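## Task

Place all 10 scattered game tokens so each lies wholly within the outer border of the blue tape square, resting on the table or low in a stack. Leave the kitchen timer upright at its current spot. Nothing may count as placed if it stays there only because the robot is holding it.

## Robot and tools

Robot: two 7-joint arms, left_arm and right_arm, mounted on a single upright column behind the table's near edge. left_arm is the robot's own left and works on the +y side; image left/right says nothing about this. Bases sit near (0, +0.031, 0.529) and (0, -0.031, 0.529) m, yawed about -7.5 degrees, so the robot faces roughly +x. Each arm ends in a parallel two-finger gripper.

Frame: one scene frame for everything. Origin is at table-top height, 0.07 m behind the centre of the near edge; +x runs away from the robot across the table, +y to the robot's left, +z up. Positions are in metres, orientations are quaternions written w first (qw, qx, qy, qz). The gripper's fingers extend along its own +z and close along its own y. The reported hand point (end_effector_position) is the spot between the pads when closed, just behind the fingertips; closing pushes the tips about 17 mm further along +z. Reported hand positions can be somewhat wrong, worse at long reach.

The 16-number row used by execute_actions and move: first left_arm as x, y, z, qw, qx, qy, qz, opening, then right_arm in the same eight-number order. All 16 are always sent, even if one arm should stay put. x, y, z and the quaternion are an absolute target for that gripper in the scene frame, not an offset. Opening runs from -1 (closed) to +1 (fully open, 0.145 m); a full close needs roughly 0.5 s. A call is rejected, with nothing sent, if any arm's target lies more than 0.6 m from its last reported position along any gripper axis. Each control step the target is also trimmed to at most 70 mm and 16 degrees away from the measured pose, so far targets are reached over several calls. Position takes priority over orientation when both cannot be met. To hold an orientation steady, repeat the same quaternion in every row rather than copying the drifted reported one. To park an arm, resend its last reported pose and the desired opening each call.

execute_actions: argument actions is a list with zero or one item; optional pictures (true/false) controls camera images. Empty list: just report the state. Action item: rows (1 to 15 rows of 16 numbers) plus steps (1 to 15, default 15); each step lasts 1/30 s, one row per step, the final row reused if rows run out. Wait item: steps only, up to 300, counted from the previous result, so the time spent composing the reply is included. After an action the arm only continues up to its last trimmed target.

move: argument target is one 16-number row of absolute poses; speed is the top path speed in m/s, 0.002 to 0.5, default 0.25 (turning capped at twice that in rad/s). Both grippers travel straight lines that finish together, lasting 0.5 to 10 s; longer paths are cut off at 10 s short of the goal. Openings are applied at the start. Paths ignore obstacles and the other arm, and the hand may lag, wander or overshoot the speed, especially with the arm nearly straight. The result adds a move: line giving the ending (done, off_target, moving, held, fault), any limits (paced: the target was trimmed; held: a safety check blocked steps, after which motion can jump fast), and each gripper's distance from its target.

wait: seconds, 0 to 10; nothing new is commanded. zoom_image: camera (cam_high, cam_low, cam_left_wrist, cam_right_wrist) and region [x0, y0, x1, y1] in pixels of that 504x504 image, top-left origin, at most 504 by 504. read_manual: only returns licence text. finished_scene: scene (1 or 2) ends that scene permanently and reports success; the next scene's task then arrives.

Result lines: a state line per arm with position and quaternion; grip_measured, the actual finger opening on the command scale; joint positions and torques (noisy, offset, nonzero even unloaded); a Hand target line per arm when nothing is queued; pose unreachable when the clearance check altered or blocked an arm's command; HELD marking steps whose command was not passed on; FAULT for an arm stop; MOTOR HOT from 85 °C and OVER-TEMPERATURE FAULT at 100 °C, when the hot arm stops and sags. Camera calibration (intrinsics, distortion, world-to-camera transforms) is supplied and can be a little off.

Grasping: to keep hold, command an opening well under grip_measured; lower means harder squeeze, about 10 N per pad at most. Fast closes squeeze harder.

Avoid: anything leaving the table (ends the scene), the arms colliding or pushing each other, fast or deep contacts (harder impact, stronger press), dropping or slamming objects, tipping or moving the timer or sticky-note cube, and long loaded holds that heat motors. The scene keeps running while replies are being written, and occasional tugs or nudges may disturb held or loose items. Finish by opening the grippers and lifting away before ending the scene.

Each tool is called after ">>>" as name([rows], argument=value, ...), one row to a line, values as JSON.

## Session

I'll start by looking at the scene.

>>> execute_actions(actions=[])

Scene clock: 0.00 s of 5100.00 s.
left_arm: end_effector_position=(+0.4718, +0.3614, +0.2850) grip_measured=+1.00 end_effector_quat_wxyz=(+0.548, -0.567, +0.508, -0.347) | right_arm: end_effector_position=(+0.4143, -0.2390, +0.3994) grip_measured=+1.00 end_effector_quat_wxyz=(+0.295, +0.704, +0.604, +0.229)
Joint positions: left_arm=[ 0.641  0.815 -0.873  0.729 -0.443  0.218 -0.286  0.145] | right_arm=[ 1.074  0.598 -0.797  1.392 -0.771  0.524  1.237  0.145]
Joint velocities: left_arm=[-0.011 -0.143 -0.002 -0.007 -0.022 -0.066 -0.007  0.   ] | right_arm=[ 0.033 -0.011 -0.012  0.002  0.051 -0.037 -0.051 -0.   ]
Joint torques (N m, as the arm reports them, + toward a larger angle): no reading
Motor temperatures (°C, as the motors report them): left_arm=[24 23 22 24 21 22 23] | right_arm=[21 24 22 23 22 24 23]
Hand target (left_arm): +0.472, +0.361, +0.285; +0.548, -0.567, +0.508, -0.347
Hand target (right_arm): +0.414, -0.239, +0.399; +0.295, +0.704, +0.604, +0.229

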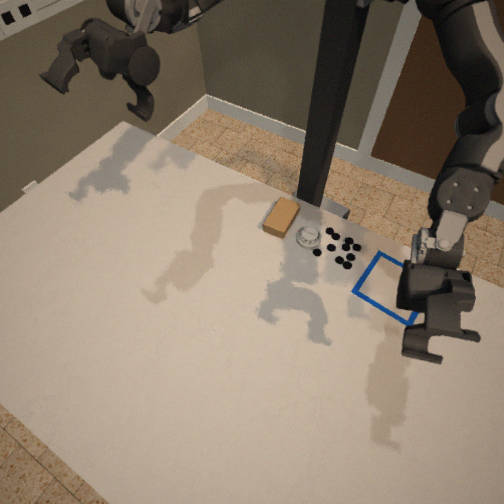

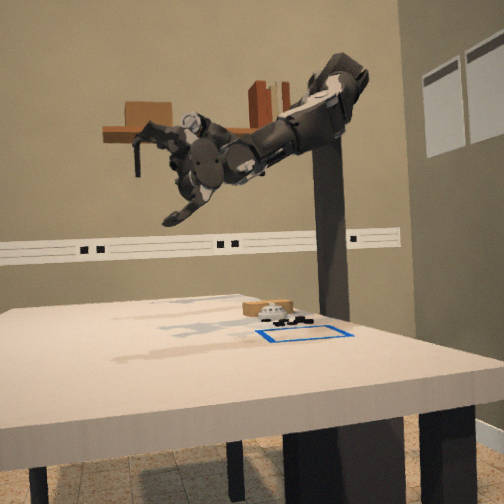

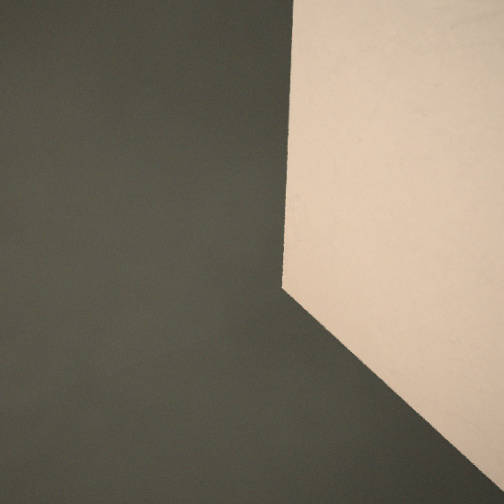

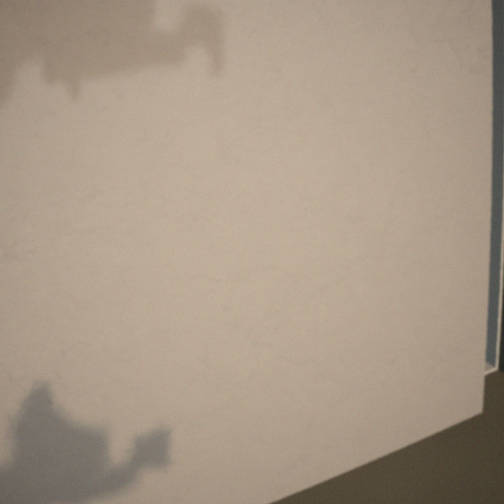

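>>> zoom_image(camera="cam_high", region=[250, 185, 430, 335])

>>> zoom_image(camera="cam_low", region=[230, 280, 370, 360])

Region (250, 185, 430, 335) of cam_high's 504x504 image, scaled by 2.800, with more detail than that image has.

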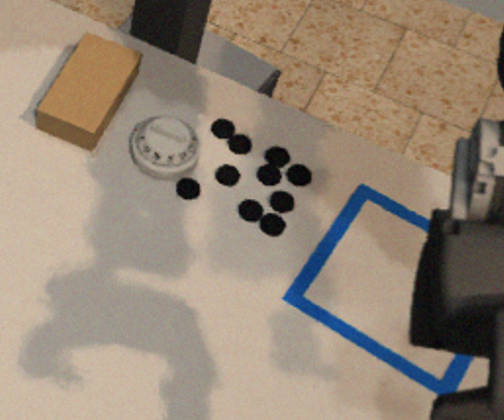

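Region (230, 280, 370, 360) of cam_low's 504x504 image, scaled by 3.600, with more detail than that image has; it fills the top 288 rows of this view, and the rest is white.

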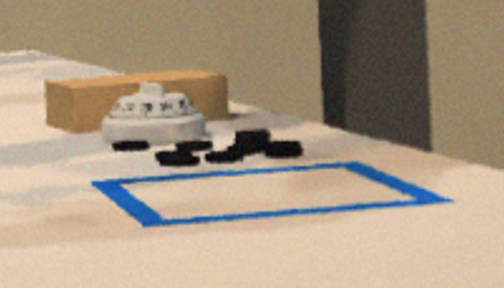

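>>> zoom_image(camera="cam_high", region=[370, 230, 504, 380])

>>> zoom_image(camera="cam_high", region=[30, 10, 190, 140])

>>> zoom_image(camera="cam_high", region=[290, 215, 370, 280])

>>> zoom_image(camera="cam_low", region=[235, 290, 325, 335])

Region (370, 230, 504, 380) of cam_high's 504x504 image, scaled by 3.360, with more detail than that image has; it fills the left 450 columns of this view, and the rest is white.

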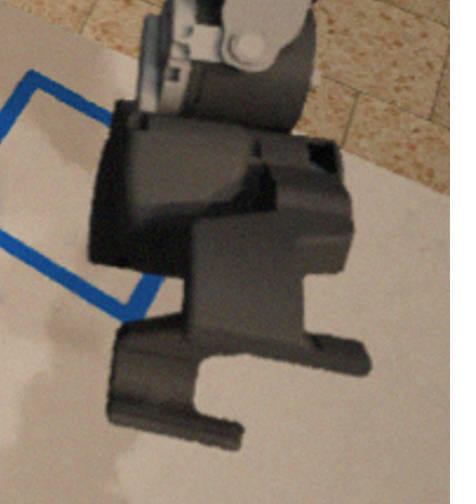

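Region (30, 10, 190, 140) of cam_high's 504x504 image, scaled by 3.150, with more detail than that image has; it fills the top 410 rows of this view, and the rest is white.

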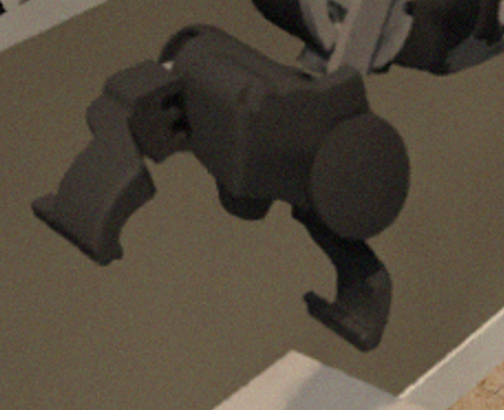

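Region (290, 215, 370, 280) of cam_high's 504x504 image, scaled by 6.300, with more detail than that image has; it fills the top 410 rows of this view, and the rest is white.

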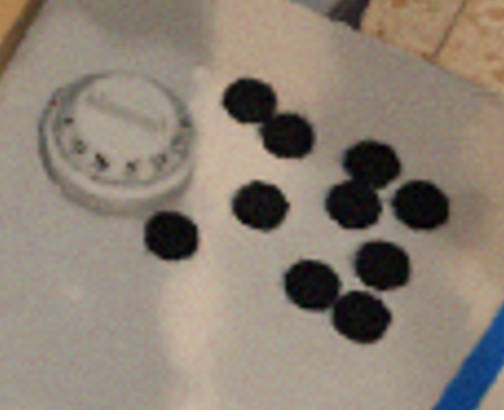

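Region (235, 290, 325, 335) of cam_low's 504x504 image, scaled by 5.600, with more detail than that image has.

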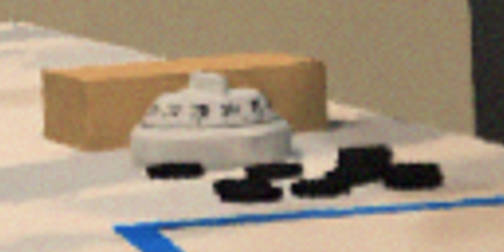

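>>> zoom_image(camera="cam_high", region=[320, 200, 420, 270])

>>> zoom_image(camera="cam_high", region=[100, 100, 310, 250])

Region (320, 200, 420, 270) of cam_high's 504x504 image, scaled by 5.040, with more detail than that image has; it fills the top 353 rows of this view, and the rest is white.

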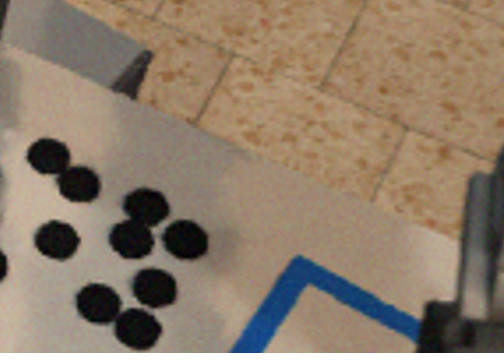

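Region (100, 100, 310, 250) of cam_high's 504x504 image, scaled by 2.400, with more detail than that image has; it fills the top 360 rows of this view, and the rest is white.

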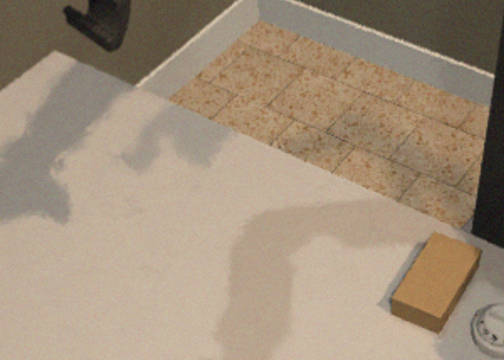

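>>> zoom_image(camera="cam_low", region=[110, 100, 250, 240])

>>> zoom_image(camera="cam_high", region=[30, 30, 110, 110])

>>> zoom_image(camera="cam_high", region=[100, 60, 180, 140])

Region (110, 100, 250, 240) of cam_low's 504x504 image, scaled by 3.600, with more detail than that image has.

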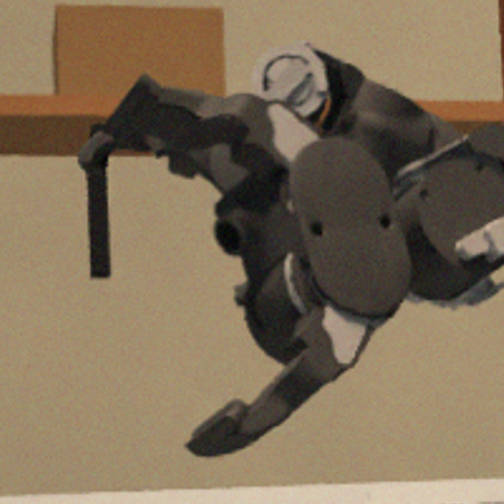

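Region (30, 30, 110, 110) of cam_high's 504x504 image, scaled by 6.300, with more detail than that image has.

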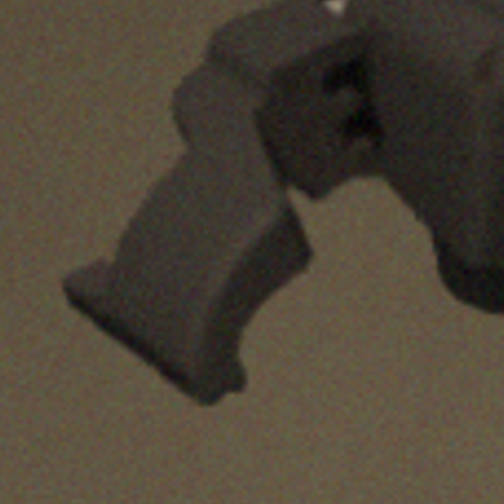

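Region (100, 60, 180, 140) of cam_high's 504x504 image, scaled by 6.300, with more detail than that image has.

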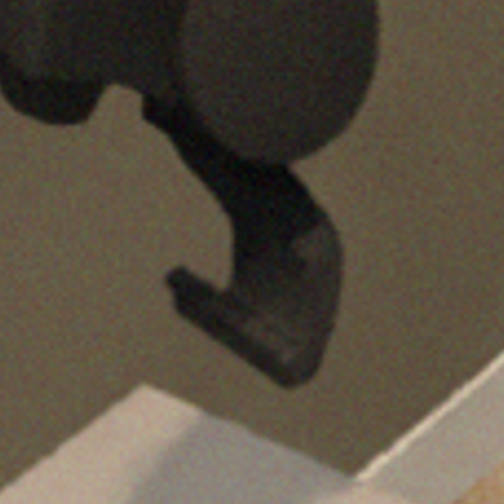

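>>> move(target=[0.245, 0.15, 0.14, 0, 0.866, -0.5, 0, 1, 0.4143, -0.2390, 0.3994, 0.295, 0.704, 0.604, 0.229, 1], speed=0.3)

Scene clock: 122.77 s of 5100.00 s.
left_arm: end_effector_position=(+0.2466, +0.1468, +0.1440) grip_measured=+1.00 end_effector_quat_wxyz=(-0.001, +0.863, -0.505, +0.009) | right_arm: end_effector_position=(+0.4143, -0.2390, +0.3994) grip_measured=+1.00 end_effector_quat_wxyz=(+0.295, +0.704, +0.604, +0.229)
Joint positions: left_arm=[ 0.07   0.256 -0.17   1.497 -1.241  0.785  1.482  0.145] | right_arm=[ 1.074  0.598 -0.797  1.392 -0.771  0.524  1.237  0.145]
Joint velocities: left_arm=[-0.033  0.011 -0.007  0.007 -0.007 -0.007  0.022 -0.   ] | right_arm=[-0.055  0.011 -0.032  0.007  0.037 -0.037 -0.022 -0.   ]
Joint torques (N m, as the arm reports them, + toward a larger angle): left_arm=[3.44 1.17 1.58 3.17 0.11 0.1  0.17] | right_arm=[ 8.49  1.4   2.97  2.26 -0.17 -0.02 -0.31]
Motor temperatures (°C, as the motors report them): left_arm=[27 25 23 25 21 22 24] | right_arm=[28 24 24 23 22 24 23]
Hand target (left_arm): +0.245, +0.148, +0.143; +0.001, +0.864, -0.503, +0.005
Hand target (right_arm): +0.414, -0.239, +0.399; +0.295, +0.704, +0.604, +0.229
Off the commanded pose (left_arm): 0.005 m, 1 deg.
Off the commanded pose (right_arm): 0.000 m, 0 deg.
joint sent to its limit (left arm) — the command would take joint 6 (wrist pitch) past its upper limit, so that joint was sent only as far as its limit.
After step 90, 117.00 s passed at rest.
move: off_target (left_arm)
camera_calibration (this result's frames):
cam_left_wrist: T_world_to_cam=[[-0.807457, -0.504134, 0.306369, 0.22765], [-0.471171, 0.863626, 0.179301, -0.018512], [-0.35498, 0.000425905, -0.934874, 0.278387], [0, 0, 0, 1]] pos_world=[0.273917, 0.130635, 0.193831]

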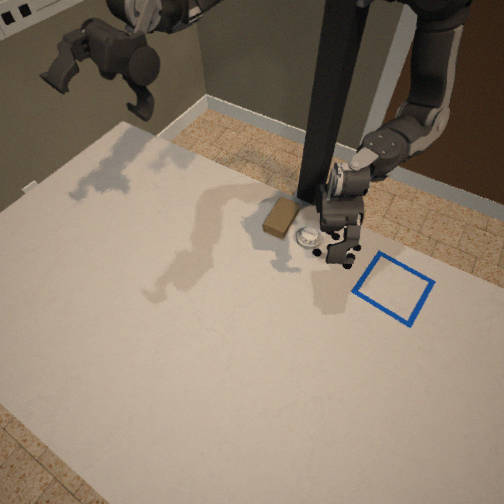

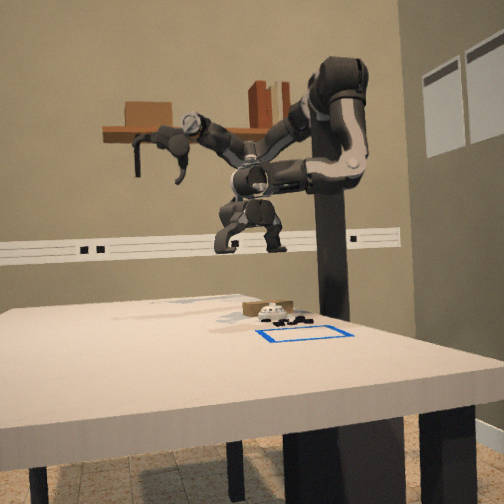

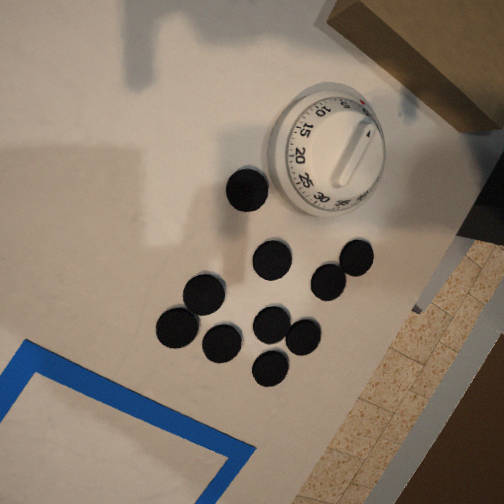

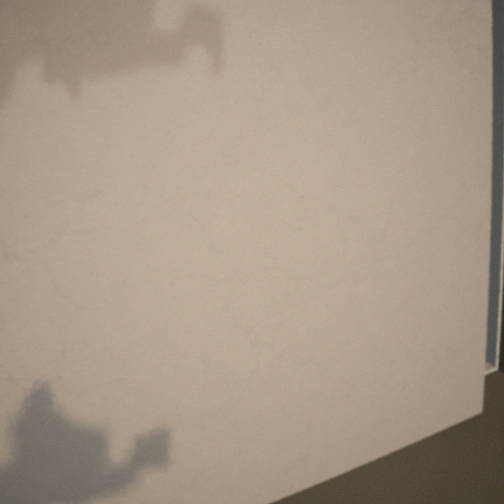

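>>> zoom_image(camera="cam_left_wrist", region=[140, 150, 400, 410])

>>> zoom_image(camera="cam_left_wrist", region=[215, 70, 405, 230])

>>> zoom_image(camera="cam_high", region=[290, 160, 450, 340])

>>> zoom_image(camera="cam_low", region=[200, 160, 360, 350])

Region (140, 150, 400, 410) of cam_left_wrist's 504x504 image, scaled by 1.938, with more detail than that image has.

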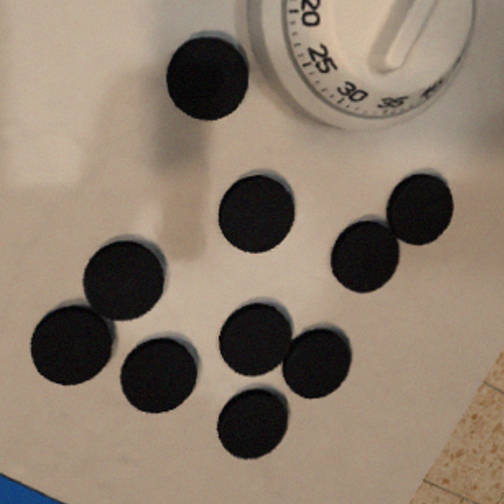

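Region (215, 70, 405, 230) of cam_left_wrist's 504x504 image, scaled by 2.653, with more detail than that image has; it fills the top 424 rows of this view, and the rest is white.

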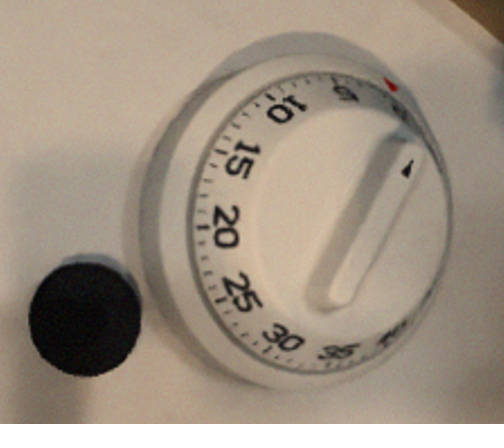

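Region (290, 160, 450, 340) of cam_high's 504x504 image, scaled by 2.800, with more detail than that image has.

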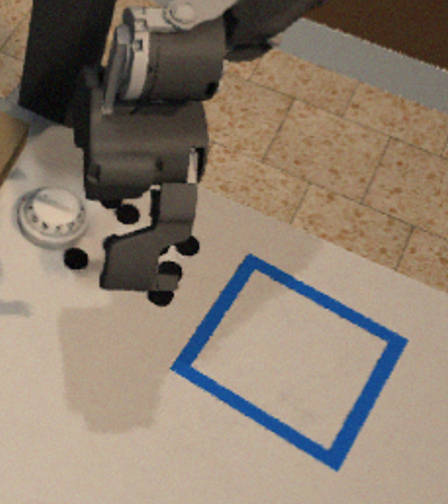

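Region (200, 160, 360, 350) of cam_low's 504x504 image, scaled by 2.653, with more detail than that image has; it fills the left 424 columns of this view, and the rest is white.

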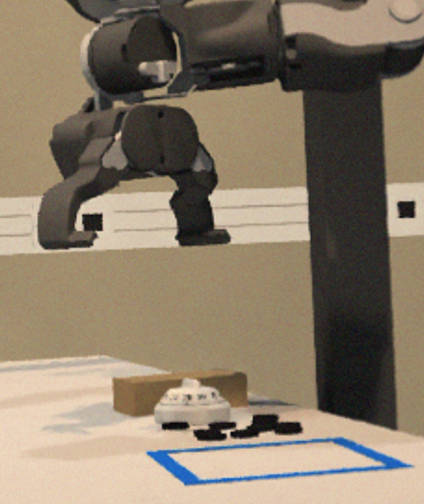

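>>> move(target=[0.227, 0.166, 0.055, -0.0871, 0.9952, -0.0435, 0.0038, -0.3, 0.4143, -0.2390, 0.3994, 0.295, 0.704, 0.604, 0.229, 1], speed=0.2)

Scene clock: 246.07 s of 5100.00 s.
left_arm: end_effector_position=(+0.2338, +0.1673, +0.0552) grip_measured=-0.30 end_effector_quat_wxyz=(-0.050, +0.989, -0.082, +0.113) | right_arm: end_effector_position=(+0.4143, -0.2390, +0.3994) grip_measured=+1.00 end_effector_quat_wxyz=(+0.295, +0.704, +0.604, +0.229)
Joint positions: left_arm=[-0.003 -0.173  0.41   1.163 -0.722  0.786  0.373  0.053] | right_arm=[ 1.074  0.598 -0.797  1.392 -0.771  0.524  1.237  0.145]
Joint velocities: left_arm=[-0.011 -0.033 -0.007 -0.012  0.037 -0.007 -0.051  0.   ] | right_arm=[-0.011 -0.033 -0.012  0.012 -0.037 -0.007 -0.022 -0.   ]
Joint torques (N m, as the arm reports them, + toward a larger angle): left_arm=[ 2.26 -0.16 -0.88  4.11  0.17 -0.03 -0.34] | right_arm=[ 8.56  1.39  2.95  2.26 -0.18 -0.03 -0.3 ]
Motor temperatures (°C, as the motors report them): left_arm=[26 24 23 26 21 22 23] | right_arm=[30 24 24 23 23 24 24]
Hand target (left_arm): +0.234, +0.168, +0.056; -0.053, +0.989, -0.082, +0.113
Hand target (right_arm): +0.414, -0.239, +0.399; +0.295, +0.704, +0.604, +0.229
Off the commanded pose (left_arm): 0.007 m, 14 deg.
Off the commanded pose (right_arm): 0.000 m, 0 deg.
joint sent to its limit (left arm) — the command would take joint 2 (shoulder roll) past its lower limit and joint 6 (wrist pitch) past its upper limit, so those joints were sent only as far as their limits.
After step 90, 117.00 s passed at rest.
move: off_target (left_arm)
camera_calibration (this result's frames):
cam_left_wrist: T_world_to_cam=[[-0.170234, -0.963732, 0.205525, 0.188333], [-0.985283, 0.169732, -0.0202066, 0.22095], [-0.0154103, -0.20594, -0.978443, 0.148389], [0, 0, 0, 1]] pos_world=[0.252046, 0.17456, 0.110948]

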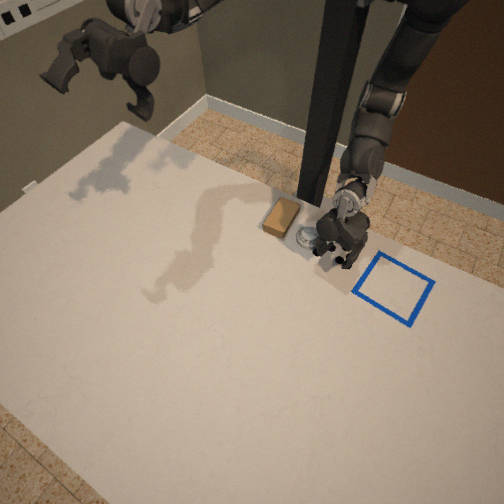

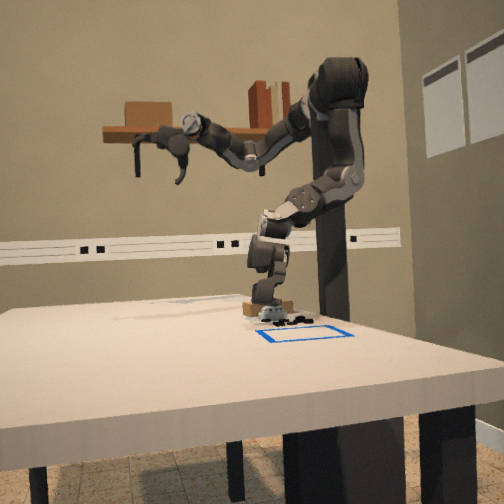

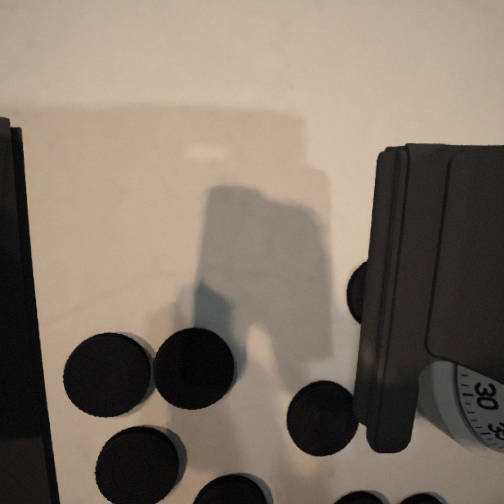

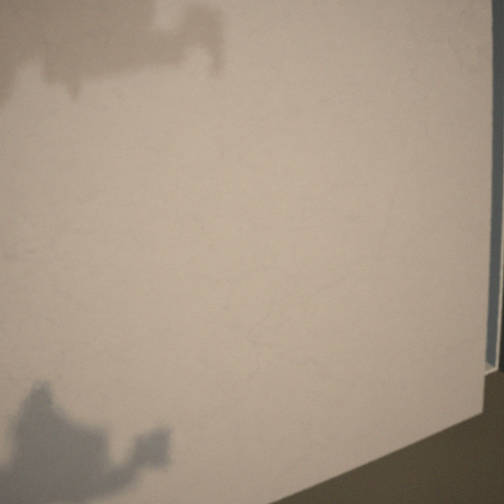

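>>> zoom_image(camera="cam_left_wrist", region=[270, 120, 504, 480])

>>> zoom_image(camera="cam_low", region=[225, 230, 335, 340])

>>> zoom_image(camera="cam_high", region=[285, 190, 385, 290])

Region (270, 120, 504, 480) of cam_left_wrist's 504x504 image, scaled by 1.400, with more detail than that image has; it fills the left 328 columns of this view, and the rest is white.

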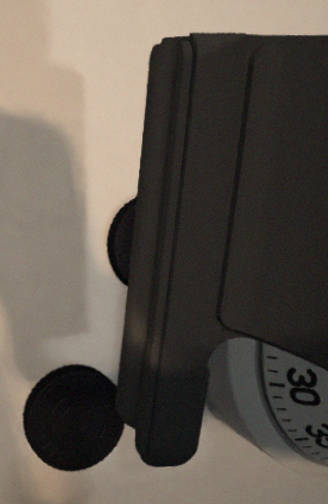

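Region (225, 230, 335, 340) of cam_low's 504x504 image, scaled by 4.582, with more detail than that image has.

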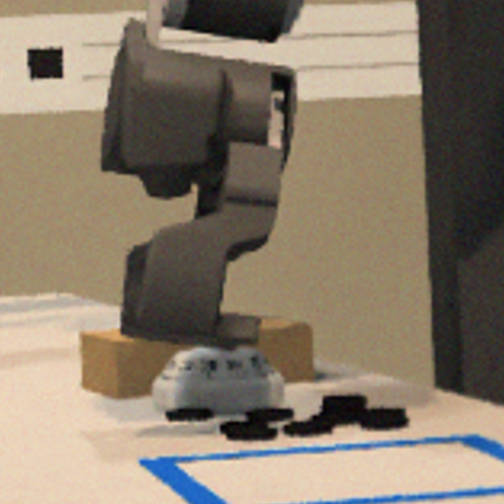

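Region (285, 190, 385, 290) of cam_high's 504x504 image, scaled by 5.040, with more detail than that image has.

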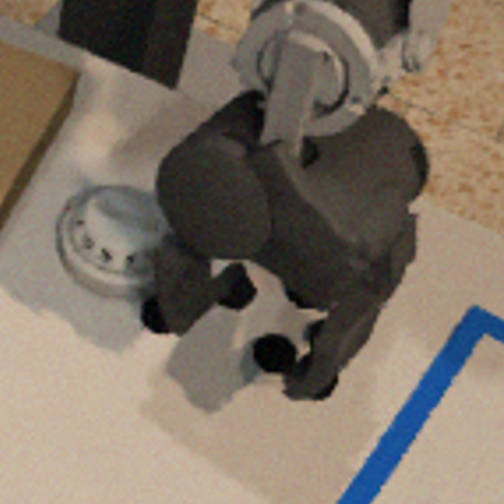

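>>> move(target=[0.232, 0.152, 0.06, -0.0564, 0.9222, 0.3820, -0.0234, 0.111, 0.4143, -0.2390, 0.3994, 0.295, 0.704, 0.604, 0.229, 1], speed=0.25)

Scene clock: 342.00 s of 5100.00 s.
left_arm: end_effector_position=(+0.2343, +0.1518, +0.0597) grip_measured=+0.11 end_effector_quat_wxyz=(-0.052, +0.923, +0.381, -0.017) | right_arm: end_effector_position=(+0.4143, -0.2390, +0.3994) grip_measured=+1.00 end_effector_quat_wxyz=(+0.295, +0.704, +0.604, +0.229)
Joint positions: left_arm=[ 0.179 -0.077  0.244  0.975  0.998  0.731 -1.068  0.084] | right_arm=[ 1.074  0.598 -0.797  1.392 -0.771  0.524  1.237  0.145]
Joint velocities: left_arm=[ 0.011 -0.011 -0.012 -0.012 -0.007 -0.022  0.007  0.   ] | right_arm=[ 0.011 -0.033  0.002 -0.007  0.007 -0.007  0.007  0.   ]
Joint torques (N m, as the arm reports them, + toward a larger angle): left_arm=[ 4.21 -0.2   0.2   2.82  0.03 -0.02 -0.31] | right_arm=[ 8.49  1.46  2.93  2.25 -0.18 -0.02 -0.31]
Motor temperatures (°C, as the motors report them): left_arm=[26 24 22 28 21 22 23] | right_arm=[31 24 24 23 23 24 24]
Hand target (left_arm): +0.233, +0.152, +0.059; -0.055, +0.922, +0.382, -0.019
Hand target (right_arm): +0.414, -0.239, +0.399; +0.295, +0.704, +0.604, +0.229
Off the commanded pose (left_arm): 0.002 m, 1 deg.
Off the commanded pose (right_arm): 0.000 m, 0 deg.
After step 90, 90.63 s passed at rest.
move: done
camera_calibration (this result's frames):
cam_left_wrist: T_world_to_cam=[[0.720915, -0.660359, 0.210256, -0.0826159], [-0.692634, -0.696719, 0.186658, 0.27478], [0.0232283, -0.280195, -0.959662, 0.150681], [0, 0, 0, 1]] pos_world=[0.246381, 0.179108, 0.110683]

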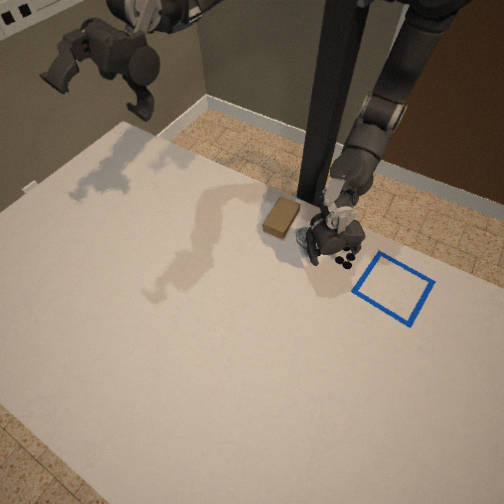

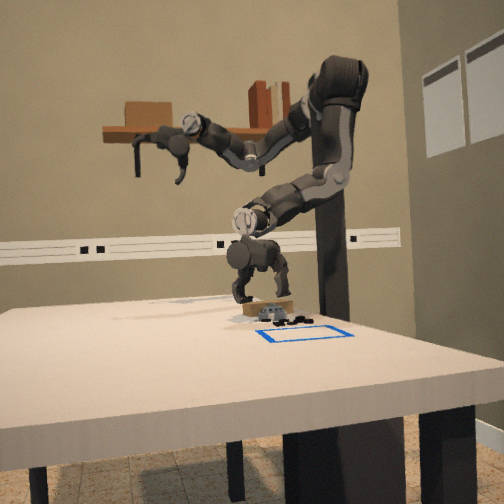

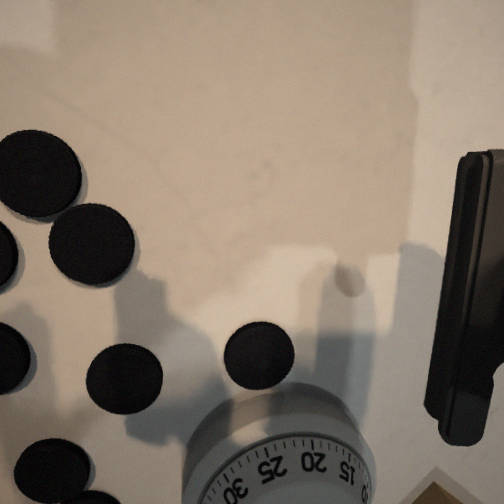

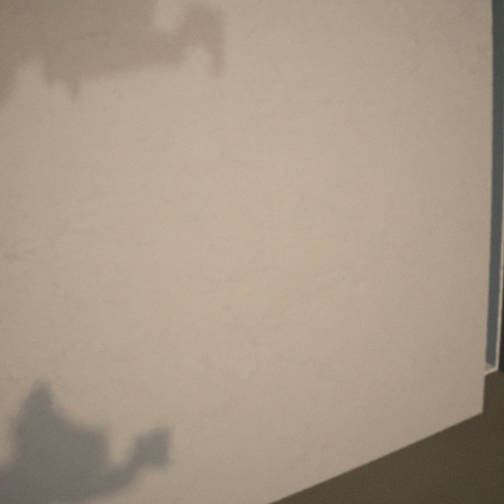

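>>> move(target=[0.2346, 0.1515, 0.022, -0.0590, 0.9641, 0.2583, -0.0158, 0.111, 0.4143, -0.2390, 0.3994, 0.295, 0.704, 0.604, 0.229, 1], speed=0.1)

Scene clock: 361.10 s of 5100.00 s.
left_arm: end_effector_position=(+0.2334, +0.1510, +0.0216) grip_measured=+0.11 end_effector_quat_wxyz=(-0.060, +0.964, +0.259, -0.021) | right_arm: end_effector_position=(+0.4143, -0.2390, +0.3994) grip_measured=+1.00 end_effector_quat_wxyz=(+0.295, +0.704, +0.604, +0.229)
Joint positions: left_arm=[ 0.29   0.042 -0.035  0.606  0.94   0.686 -0.77   0.084] | right_arm=[ 1.074  0.598 -0.797  1.392 -0.771  0.524  1.237  0.145]
Joint velocities: left_arm=[-0.077 -0.077 -0.017  0.012  0.007 -0.081  0.037 -0.   ] | right_arm=[-0.099 -0.033 -0.022 -0.002 -0.022 -0.037  0.022 -0.   ]
Joint torques (N m, as the arm reports them, + toward a larger angle): left_arm=[ 4.92  0.56 -0.08  2.28  0.03 -0.04  0.05] | right_arm=[ 8.49  1.39  2.94  2.24 -0.18 -0.02 -0.31]
Motor temperatures (°C, as the motors report them): left_arm=[26 24 22 27 21 22 23] | right_arm=[31 24 24 23 23 24 24]
Hand target (left_arm): +0.234, +0.151, +0.021; -0.059, +0.964, +0.259, -0.019
Hand target (right_arm): +0.414, -0.239, +0.399; +0.295, +0.704, +0.604, +0.229
Off the commanded pose (left_arm): 0.001 m, 1 deg.
Off the commanded pose (right_arm): 0.000 m, 0 deg.
After step 90, 14.57 s passed at rest.
move: done
camera_calibration (this result's frames):
cam_left_wrist: T_world_to_cam=[[0.534885, -0.822599, 0.192947, -0.00614863], [-0.841945, -0.49975, 0.203419, 0.285375], [-0.0709067, -0.271257, -0.959892, 0.134576], [0, 0, 0, 1]] pos_world=[0.253101, 0.174063, 0.0723145]

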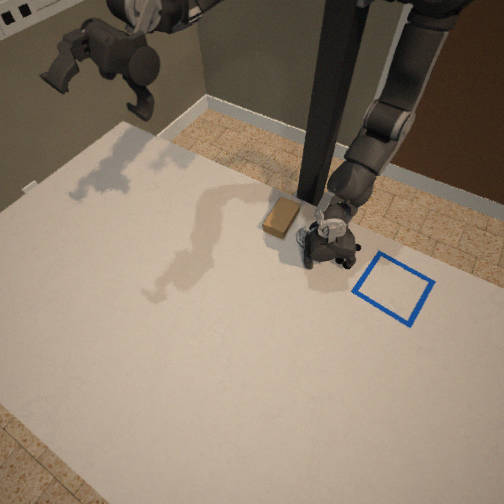

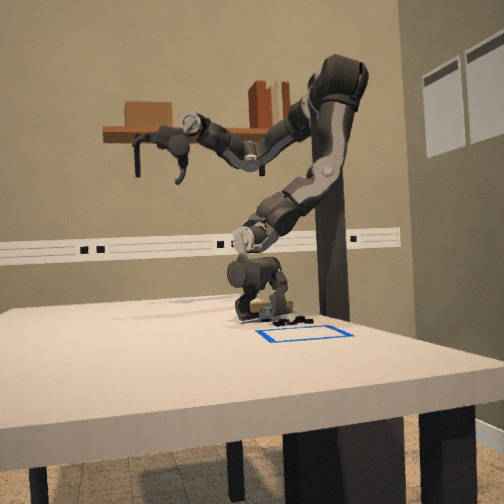

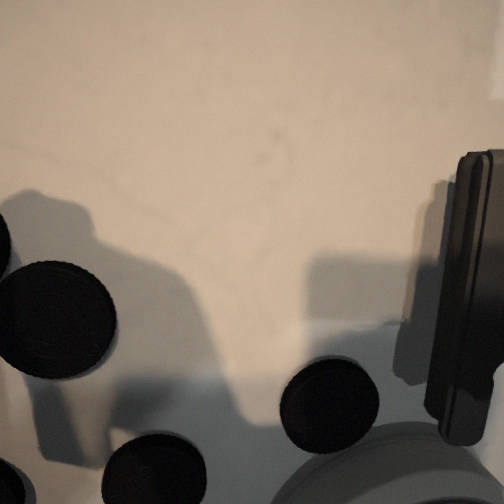

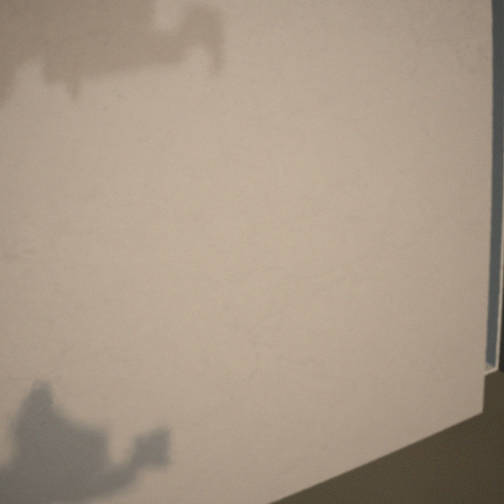

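>>> zoom_image(camera="cam_left_wrist", region=[260, 300, 504, 504])

>>> zoom_image(camera="cam_low", region=[220, 270, 320, 340])

Region (260, 300, 504, 504) of cam_left_wrist's 504x504 image, scaled by 2.066, with more detail than that image has; it fills the top 421 rows of this view, and the rest is white.

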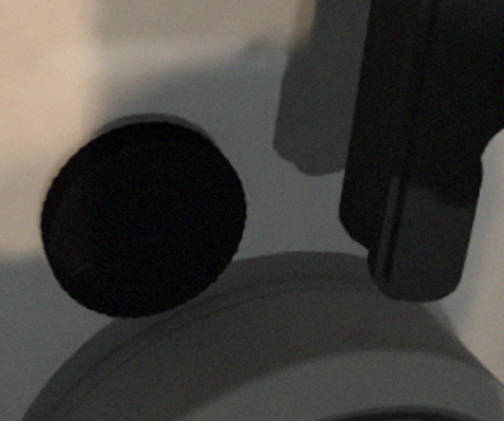

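Region (220, 270, 320, 340) of cam_low's 504x504 image, scaled by 5.040, with more detail than that image has; it fills the top 353 rows of this view, and the rest is white.

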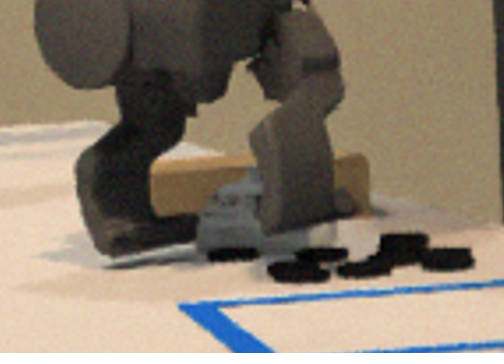

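>>> execute_actions([
  {"rows": [[0.2340, 0.1511, 0.0205, -0.0590, 0.9641, 0.2583, -0.0158, 0.111, 0.4143, -0.2390, 0.3994, 0.295, 0.704, 0.604, 0.229, 1],[0.2336, 0.1509, 0.0198, -0.0590, 0.9641, 0.2583, -0.0158, 0.111, 0.4143, -0.2390, 0.3994, 0.295, 0.704, 0.604, 0.229, 1],[0.2332, 0.1507, 0.0191, -0.0590, 0.9641, 0.2583, -0.0158, 0.111, 0.4143, -0.2390, 0.3994, 0.295, 0.704, 0.604, 0.229, 1],[0.2328, 0.1505, 0.0184, -0.0590, 0.9641, 0.2583, -0.0158, 0.111, 0.4143, -0.2390, 0.3994, 0.295, 0.704, 0.604, 0.229, 1],[0.2324, 0.1503, 0.0177, -0.0590, 0.9641, 0.2583, -0.0158, 0.111, 0.4143, -0.2390, 0.3994, 0.295, 0.704, 0.604, 0.229, 1],[0.2320, 0.1501, 0.0170, -0.0590, 0.9641, 0.2583, -0.0158, 0.111, 0.4143, -0.2390, 0.3994, 0.295, 0.704, 0.604, 0.229, 1],[0.2316, 0.1499, 0.0163, -0.0590, 0.9641, 0.2583, -0.0158, 0.111, 0.4143, -0.2390, 0.3994, 0.295, 0.704, 0.604, 0.229, 1],[0.2312, 0.1497, 0.0156, -0.0590, 0.9641, 0.2583, -0.0158, 0.111, 0.4143, -0.2390, 0.3994, 0.295, 0.704, 0.604, 0.229, 1],[0.2309, 0.1495, 0.0150, -0.0590, 0.9641, 0.2583, -0.0158, 0.111, 0.4143, -0.2390, 0.3994, 0.295, 0.704, 0.604, 0.229, 1],[0.2307, 0.1494, 0.0144, -0.0590, 0.9641, 0.2583, -0.0158, 0.111, 0.4143, -0.2390, 0.3994, 0.295, 0.704, 0.604, 0.229, 1],[0.2306, 0.1493, 0.0139, -0.0590, 0.9641, 0.2583, -0.0158, 0.111, 0.4143, -0.2390, 0.3994, 0.295, 0.704, 0.604, 0.229, 1],[0.2305, 0.1493, 0.0135, -0.0590, 0.9641, 0.2583, -0.0158, 0.111, 0.4143, -0.2390, 0.3994, 0.295, 0.704, 0.604, 0.229, 1],[0.2305, 0.1493, 0.0132, -0.0590, 0.9641, 0.2583, -0.0158, 0.111, 0.4143, -0.2390, 0.3994, 0.295, 0.704, 0.604, 0.229, 1],[0.2305, 0.1493, 0.0130, -0.0590, 0.9641, 0.2583, -0.0158, 0.111, 0.4143, -0.2390, 0.3994, 0.295, 0.704, 0.604, 0.229, 1]], "steps": 15},
], pictures=false)

>>> execute_actions(actions=[])

Scene clock: 389.57 s of 5100.00 s.
left_arm: end_effector_position=(+0.2297, +0.1511, +0.0155) grip_measured=+0.11 end_effector_quat_wxyz=(-0.066, +0.965, +0.253, -0.024) | right_arm: end_effector_position=(+0.4143, -0.2390, +0.3994) grip_measured=+1.00 end_effector_quat_wxyz=(+0.295, +0.704, +0.604, +0.229)
Joint positions: left_arm=[ 0.312  0.043 -0.062  0.538  0.93   0.659 -0.738  0.084] | right_arm=[ 1.074  0.598 -0.797  1.392 -0.771  0.524  1.237  0.145]
Joint velocities: left_arm=[-0.011 -0.011  0.002 -0.012 -0.037  0.095  0.168 -0.   ] | right_arm=[-0.011  0.011  0.012  0.007 -0.022 -0.066  0.095  0.   ]
Joint torques (N m, as the arm reports them, + toward a larger angle): left_arm=[ 3.92  0.23 -0.2   1.23  0.03 -0.6   0.73] | right_arm=[ 8.53  1.4   2.94  2.25 -0.17 -0.02 -0.3 ]
Motor temperatures (°C, as the motors report them): left_arm=[27 24 22 27 21 22 23] | right_arm=[32 24 24 23 23 24 24]
Hand target (left_arm): +0.231, +0.149, +0.013; -0.059, +0.964, +0.259, -0.016
Hand target (right_arm): +0.414, -0.239, +0.399; +0.295, +0.704, +0.604, +0.229
Off the commanded pose (left_arm): 0.003 m, 1 deg.
Off the commanded pose (right_arm): 0.000 m, 0 deg.
Steps of this call (steps 1 to 90: nothing new was sent; then 24.97 s passed at rest; steps 91 to 105: all 15 steps of this action). Readings (end_effector_position):
91: left_arm (+0.2338, +0.1510, +0.0215) | right_arm (+0.4143, -0.2390, +0.3994)
92: left_arm (+0.2340, +0.1510, +0.0211) | right_arm (+0.4143, -0.2390, +0.3994)
94: left_arm (+0.2320, +0.1510, +0.0191) | right_arm (+0.4143, -0.2390, +0.3994)
98: left_arm (+0.2294, +0.1508, +0.0159) | right_arm (+0.4143, -0.2390, +0.3994)
105: the state above

Scene clock: 389.57 s of 5100.00 s.
left_arm: end_effector_position=(+0.2297, +0.1511, +0.0155) grip_measured=+0.11 end_effector_quat_wxyz=(-0.066, +0.965, +0.253, -0.024) | right_arm: end_effector_position=(+0.4143, -0.2390, +0.3994) grip_measured=+1.00 end_effector_quat_wxyz=(+0.295, +0.704, +0.604, +0.229)
Joint positions: left_arm=[ 0.312  0.043 -0.062  0.538  0.93   0.659 -0.738  0.084] | right_arm=[ 1.074  0.598 -0.797  1.392 -0.771  0.524  1.237  0.145]
Joint velocities: left_arm=[-0.011 -0.011  0.002 -0.012 -0.037  0.095  0.168 -0.   ] | right_arm=[-0.011  0.011  0.012  0.007 -0.022 -0.066  0.095  0.   ]
Joint torques (N m, as the arm reports them, + toward a larger angle): left_arm=[ 3.92  0.23 -0.2   1.23  0.03 -0.6   0.73] | right_arm=[ 8.53  1.4   2.94  2.25 -0.17 -0.02 -0.3 ]
Motor temperatures (°C, as the motors report them): left_arm=[27 24 22 27 21 22 23] | right_arm=[32 24 24 23 23 24 24]
Hand target (left_arm): +0.231, +0.149, +0.013; -0.059, +0.964, +0.259, -0.016
Hand target (right_arm): +0.414, -0.239, +0.399; +0.295, +0.704, +0.604, +0.229
Off the commanded pose (left_arm): 0.003 m, 1 deg.
Off the commanded pose (right_arm): 0.000 m, 0 deg.
camera_calibration (this result's frames):
cam_left_wrist: T_world_to_cam=[[0.526085, -0.83107, 0.180435, 0.000508796], [-0.846287, -0.490681, 0.207437, 0.283157], [-0.0838589, -0.261829, -0.961464, 0.130061], [0, 0, 0, 1]] pos_world=[0.250272, 0.173416, 0.0662199]

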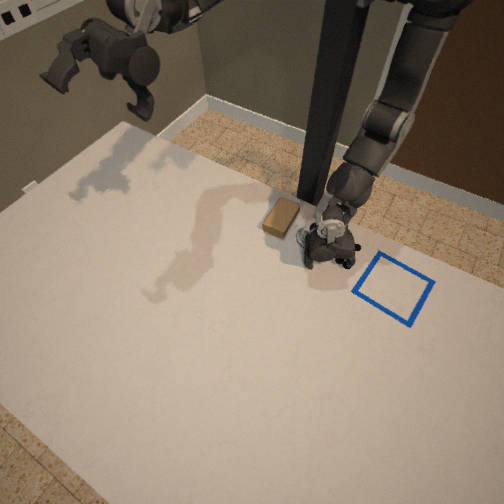

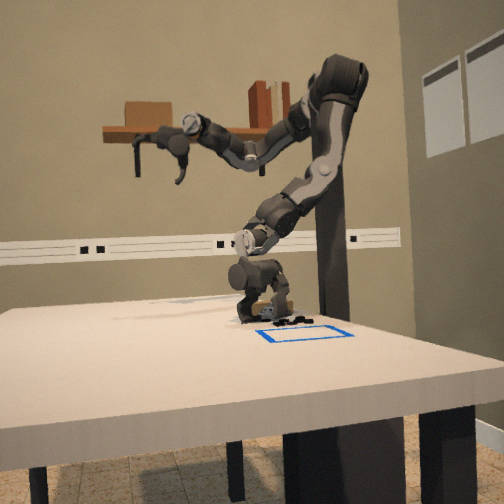

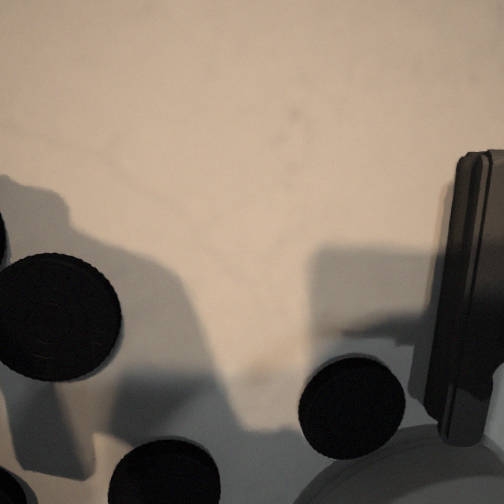

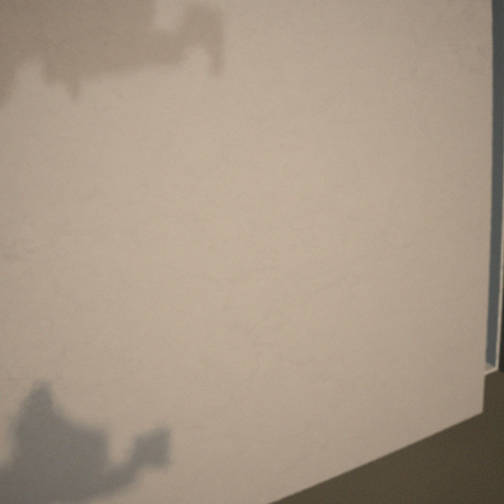

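>>> execute_actions(actions=[])

Scene clock: 416.20 s of 5100.00 s.
left_arm: end_effector_position=(+0.2297, +0.1511, +0.0155) grip_measured=+0.11 end_effector_quat_wxyz=(-0.066, +0.965, +0.253, -0.024) | right_arm: end_effector_position=(+0.4143, -0.2390, +0.3994) grip_measured=+1.00 end_effector_quat_wxyz=(+0.295, +0.704, +0.604, +0.229)
Joint positions: left_arm=[ 0.312  0.043 -0.062  0.538  0.93   0.659 -0.738  0.084] | right_arm=[ 1.074  0.598 -0.797  1.392 -0.771  0.524  1.237  0.145]
Joint velocities: left_arm=[ 0.011 -0.099 -0.007  0.017  0.022 -0.037  0.037  0.   ] | right_arm=[-0.033 -0.033 -0.012 -0.002 -0.022  0.007 -0.051 -0.   ]
Joint torques (N m, as the arm reports them, + toward a larger angle): left_arm=[ 3.95  0.15 -0.19  1.2   0.02 -0.59  0.74] | right_arm=[ 8.46  1.44  2.97  2.24 -0.17 -0.03 -0.31]
Motor temperatures (°C, as the motors report them): left_arm=[27 24 22 26 21 22 24] | right_arm=[32 24 24 23 23 24 24]
Hand target (left_arm): +0.231, +0.149, +0.013; -0.059, +0.964, +0.259, -0.016
Hand target (right_arm): +0.414, -0.239, +0.399; +0.295, +0.704, +0.604, +0.229
Off the commanded pose (left_arm): 0.003 m, 1 deg.
Off the commanded pose (right_arm): 0.000 m, 0 deg.
Steps of this call (steps 1 to 90: nothing new was sent; then 23.63 s passed at rest). Readings (end_effector_position):
1: left_arm (+0.2297, +0.1511, +0.0155) | right_arm (+0.4143, -0.2390, +0.3994)
2: left_arm (+0.2297, +0.1511, +0.0155) | right_arm (+0.4143, -0.2390, +0.3994)
4: left_arm (+0.2297, +0.1511, +0.0155) | right_arm (+0.4143, -0.2390, +0.3994)
8: left_arm (+0.2297, +0.1511, +0.0155) | right_arm (+0.4143, -0.2390, +0.3994)
90: the state above
camera_calibration (this result's frames):
cam_left_wrist: T_world_to_cam=[[0.526085, -0.83107, 0.180435, 0.000508796], [-0.846287, -0.490681, 0.207437, 0.283157], [-0.0838589, -0.261829, -0.961464, 0.130061], [0, 0, 0, 1]] pos_world=[0.250272, 0.173416, 0.0662199]

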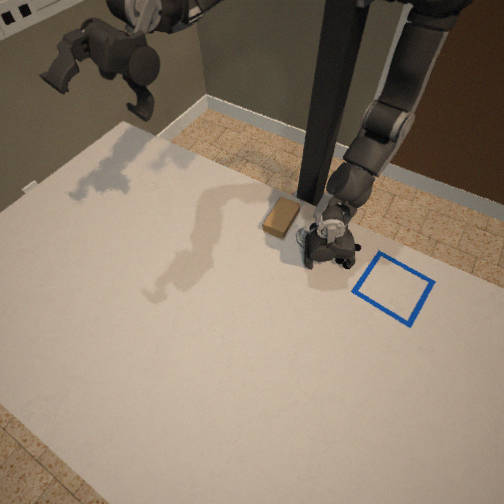

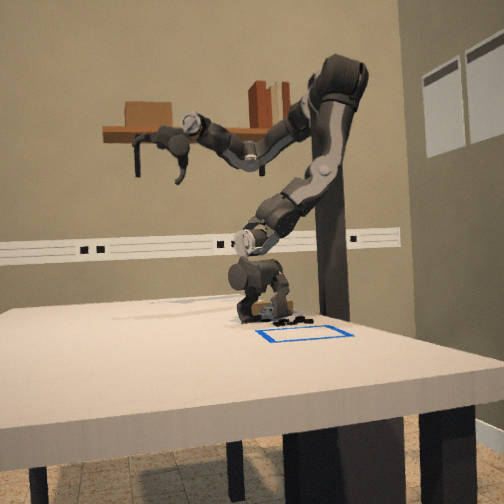

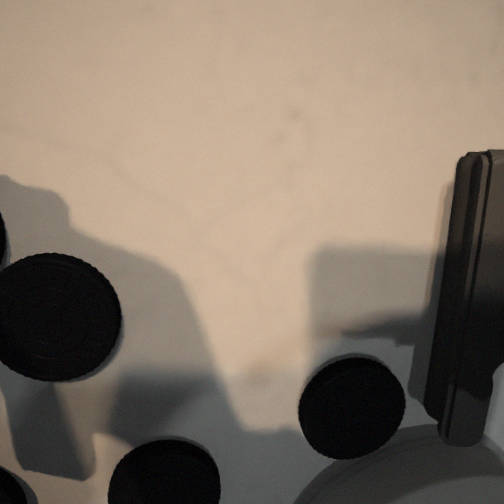

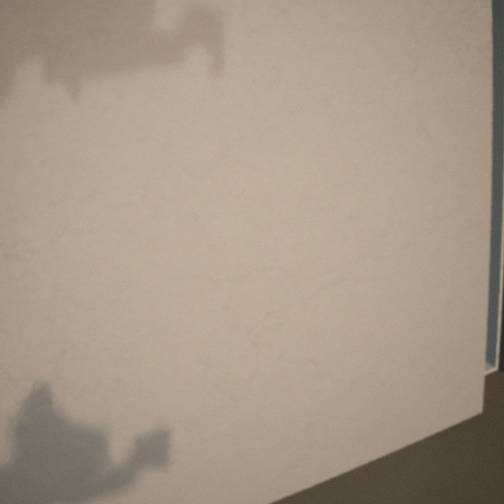

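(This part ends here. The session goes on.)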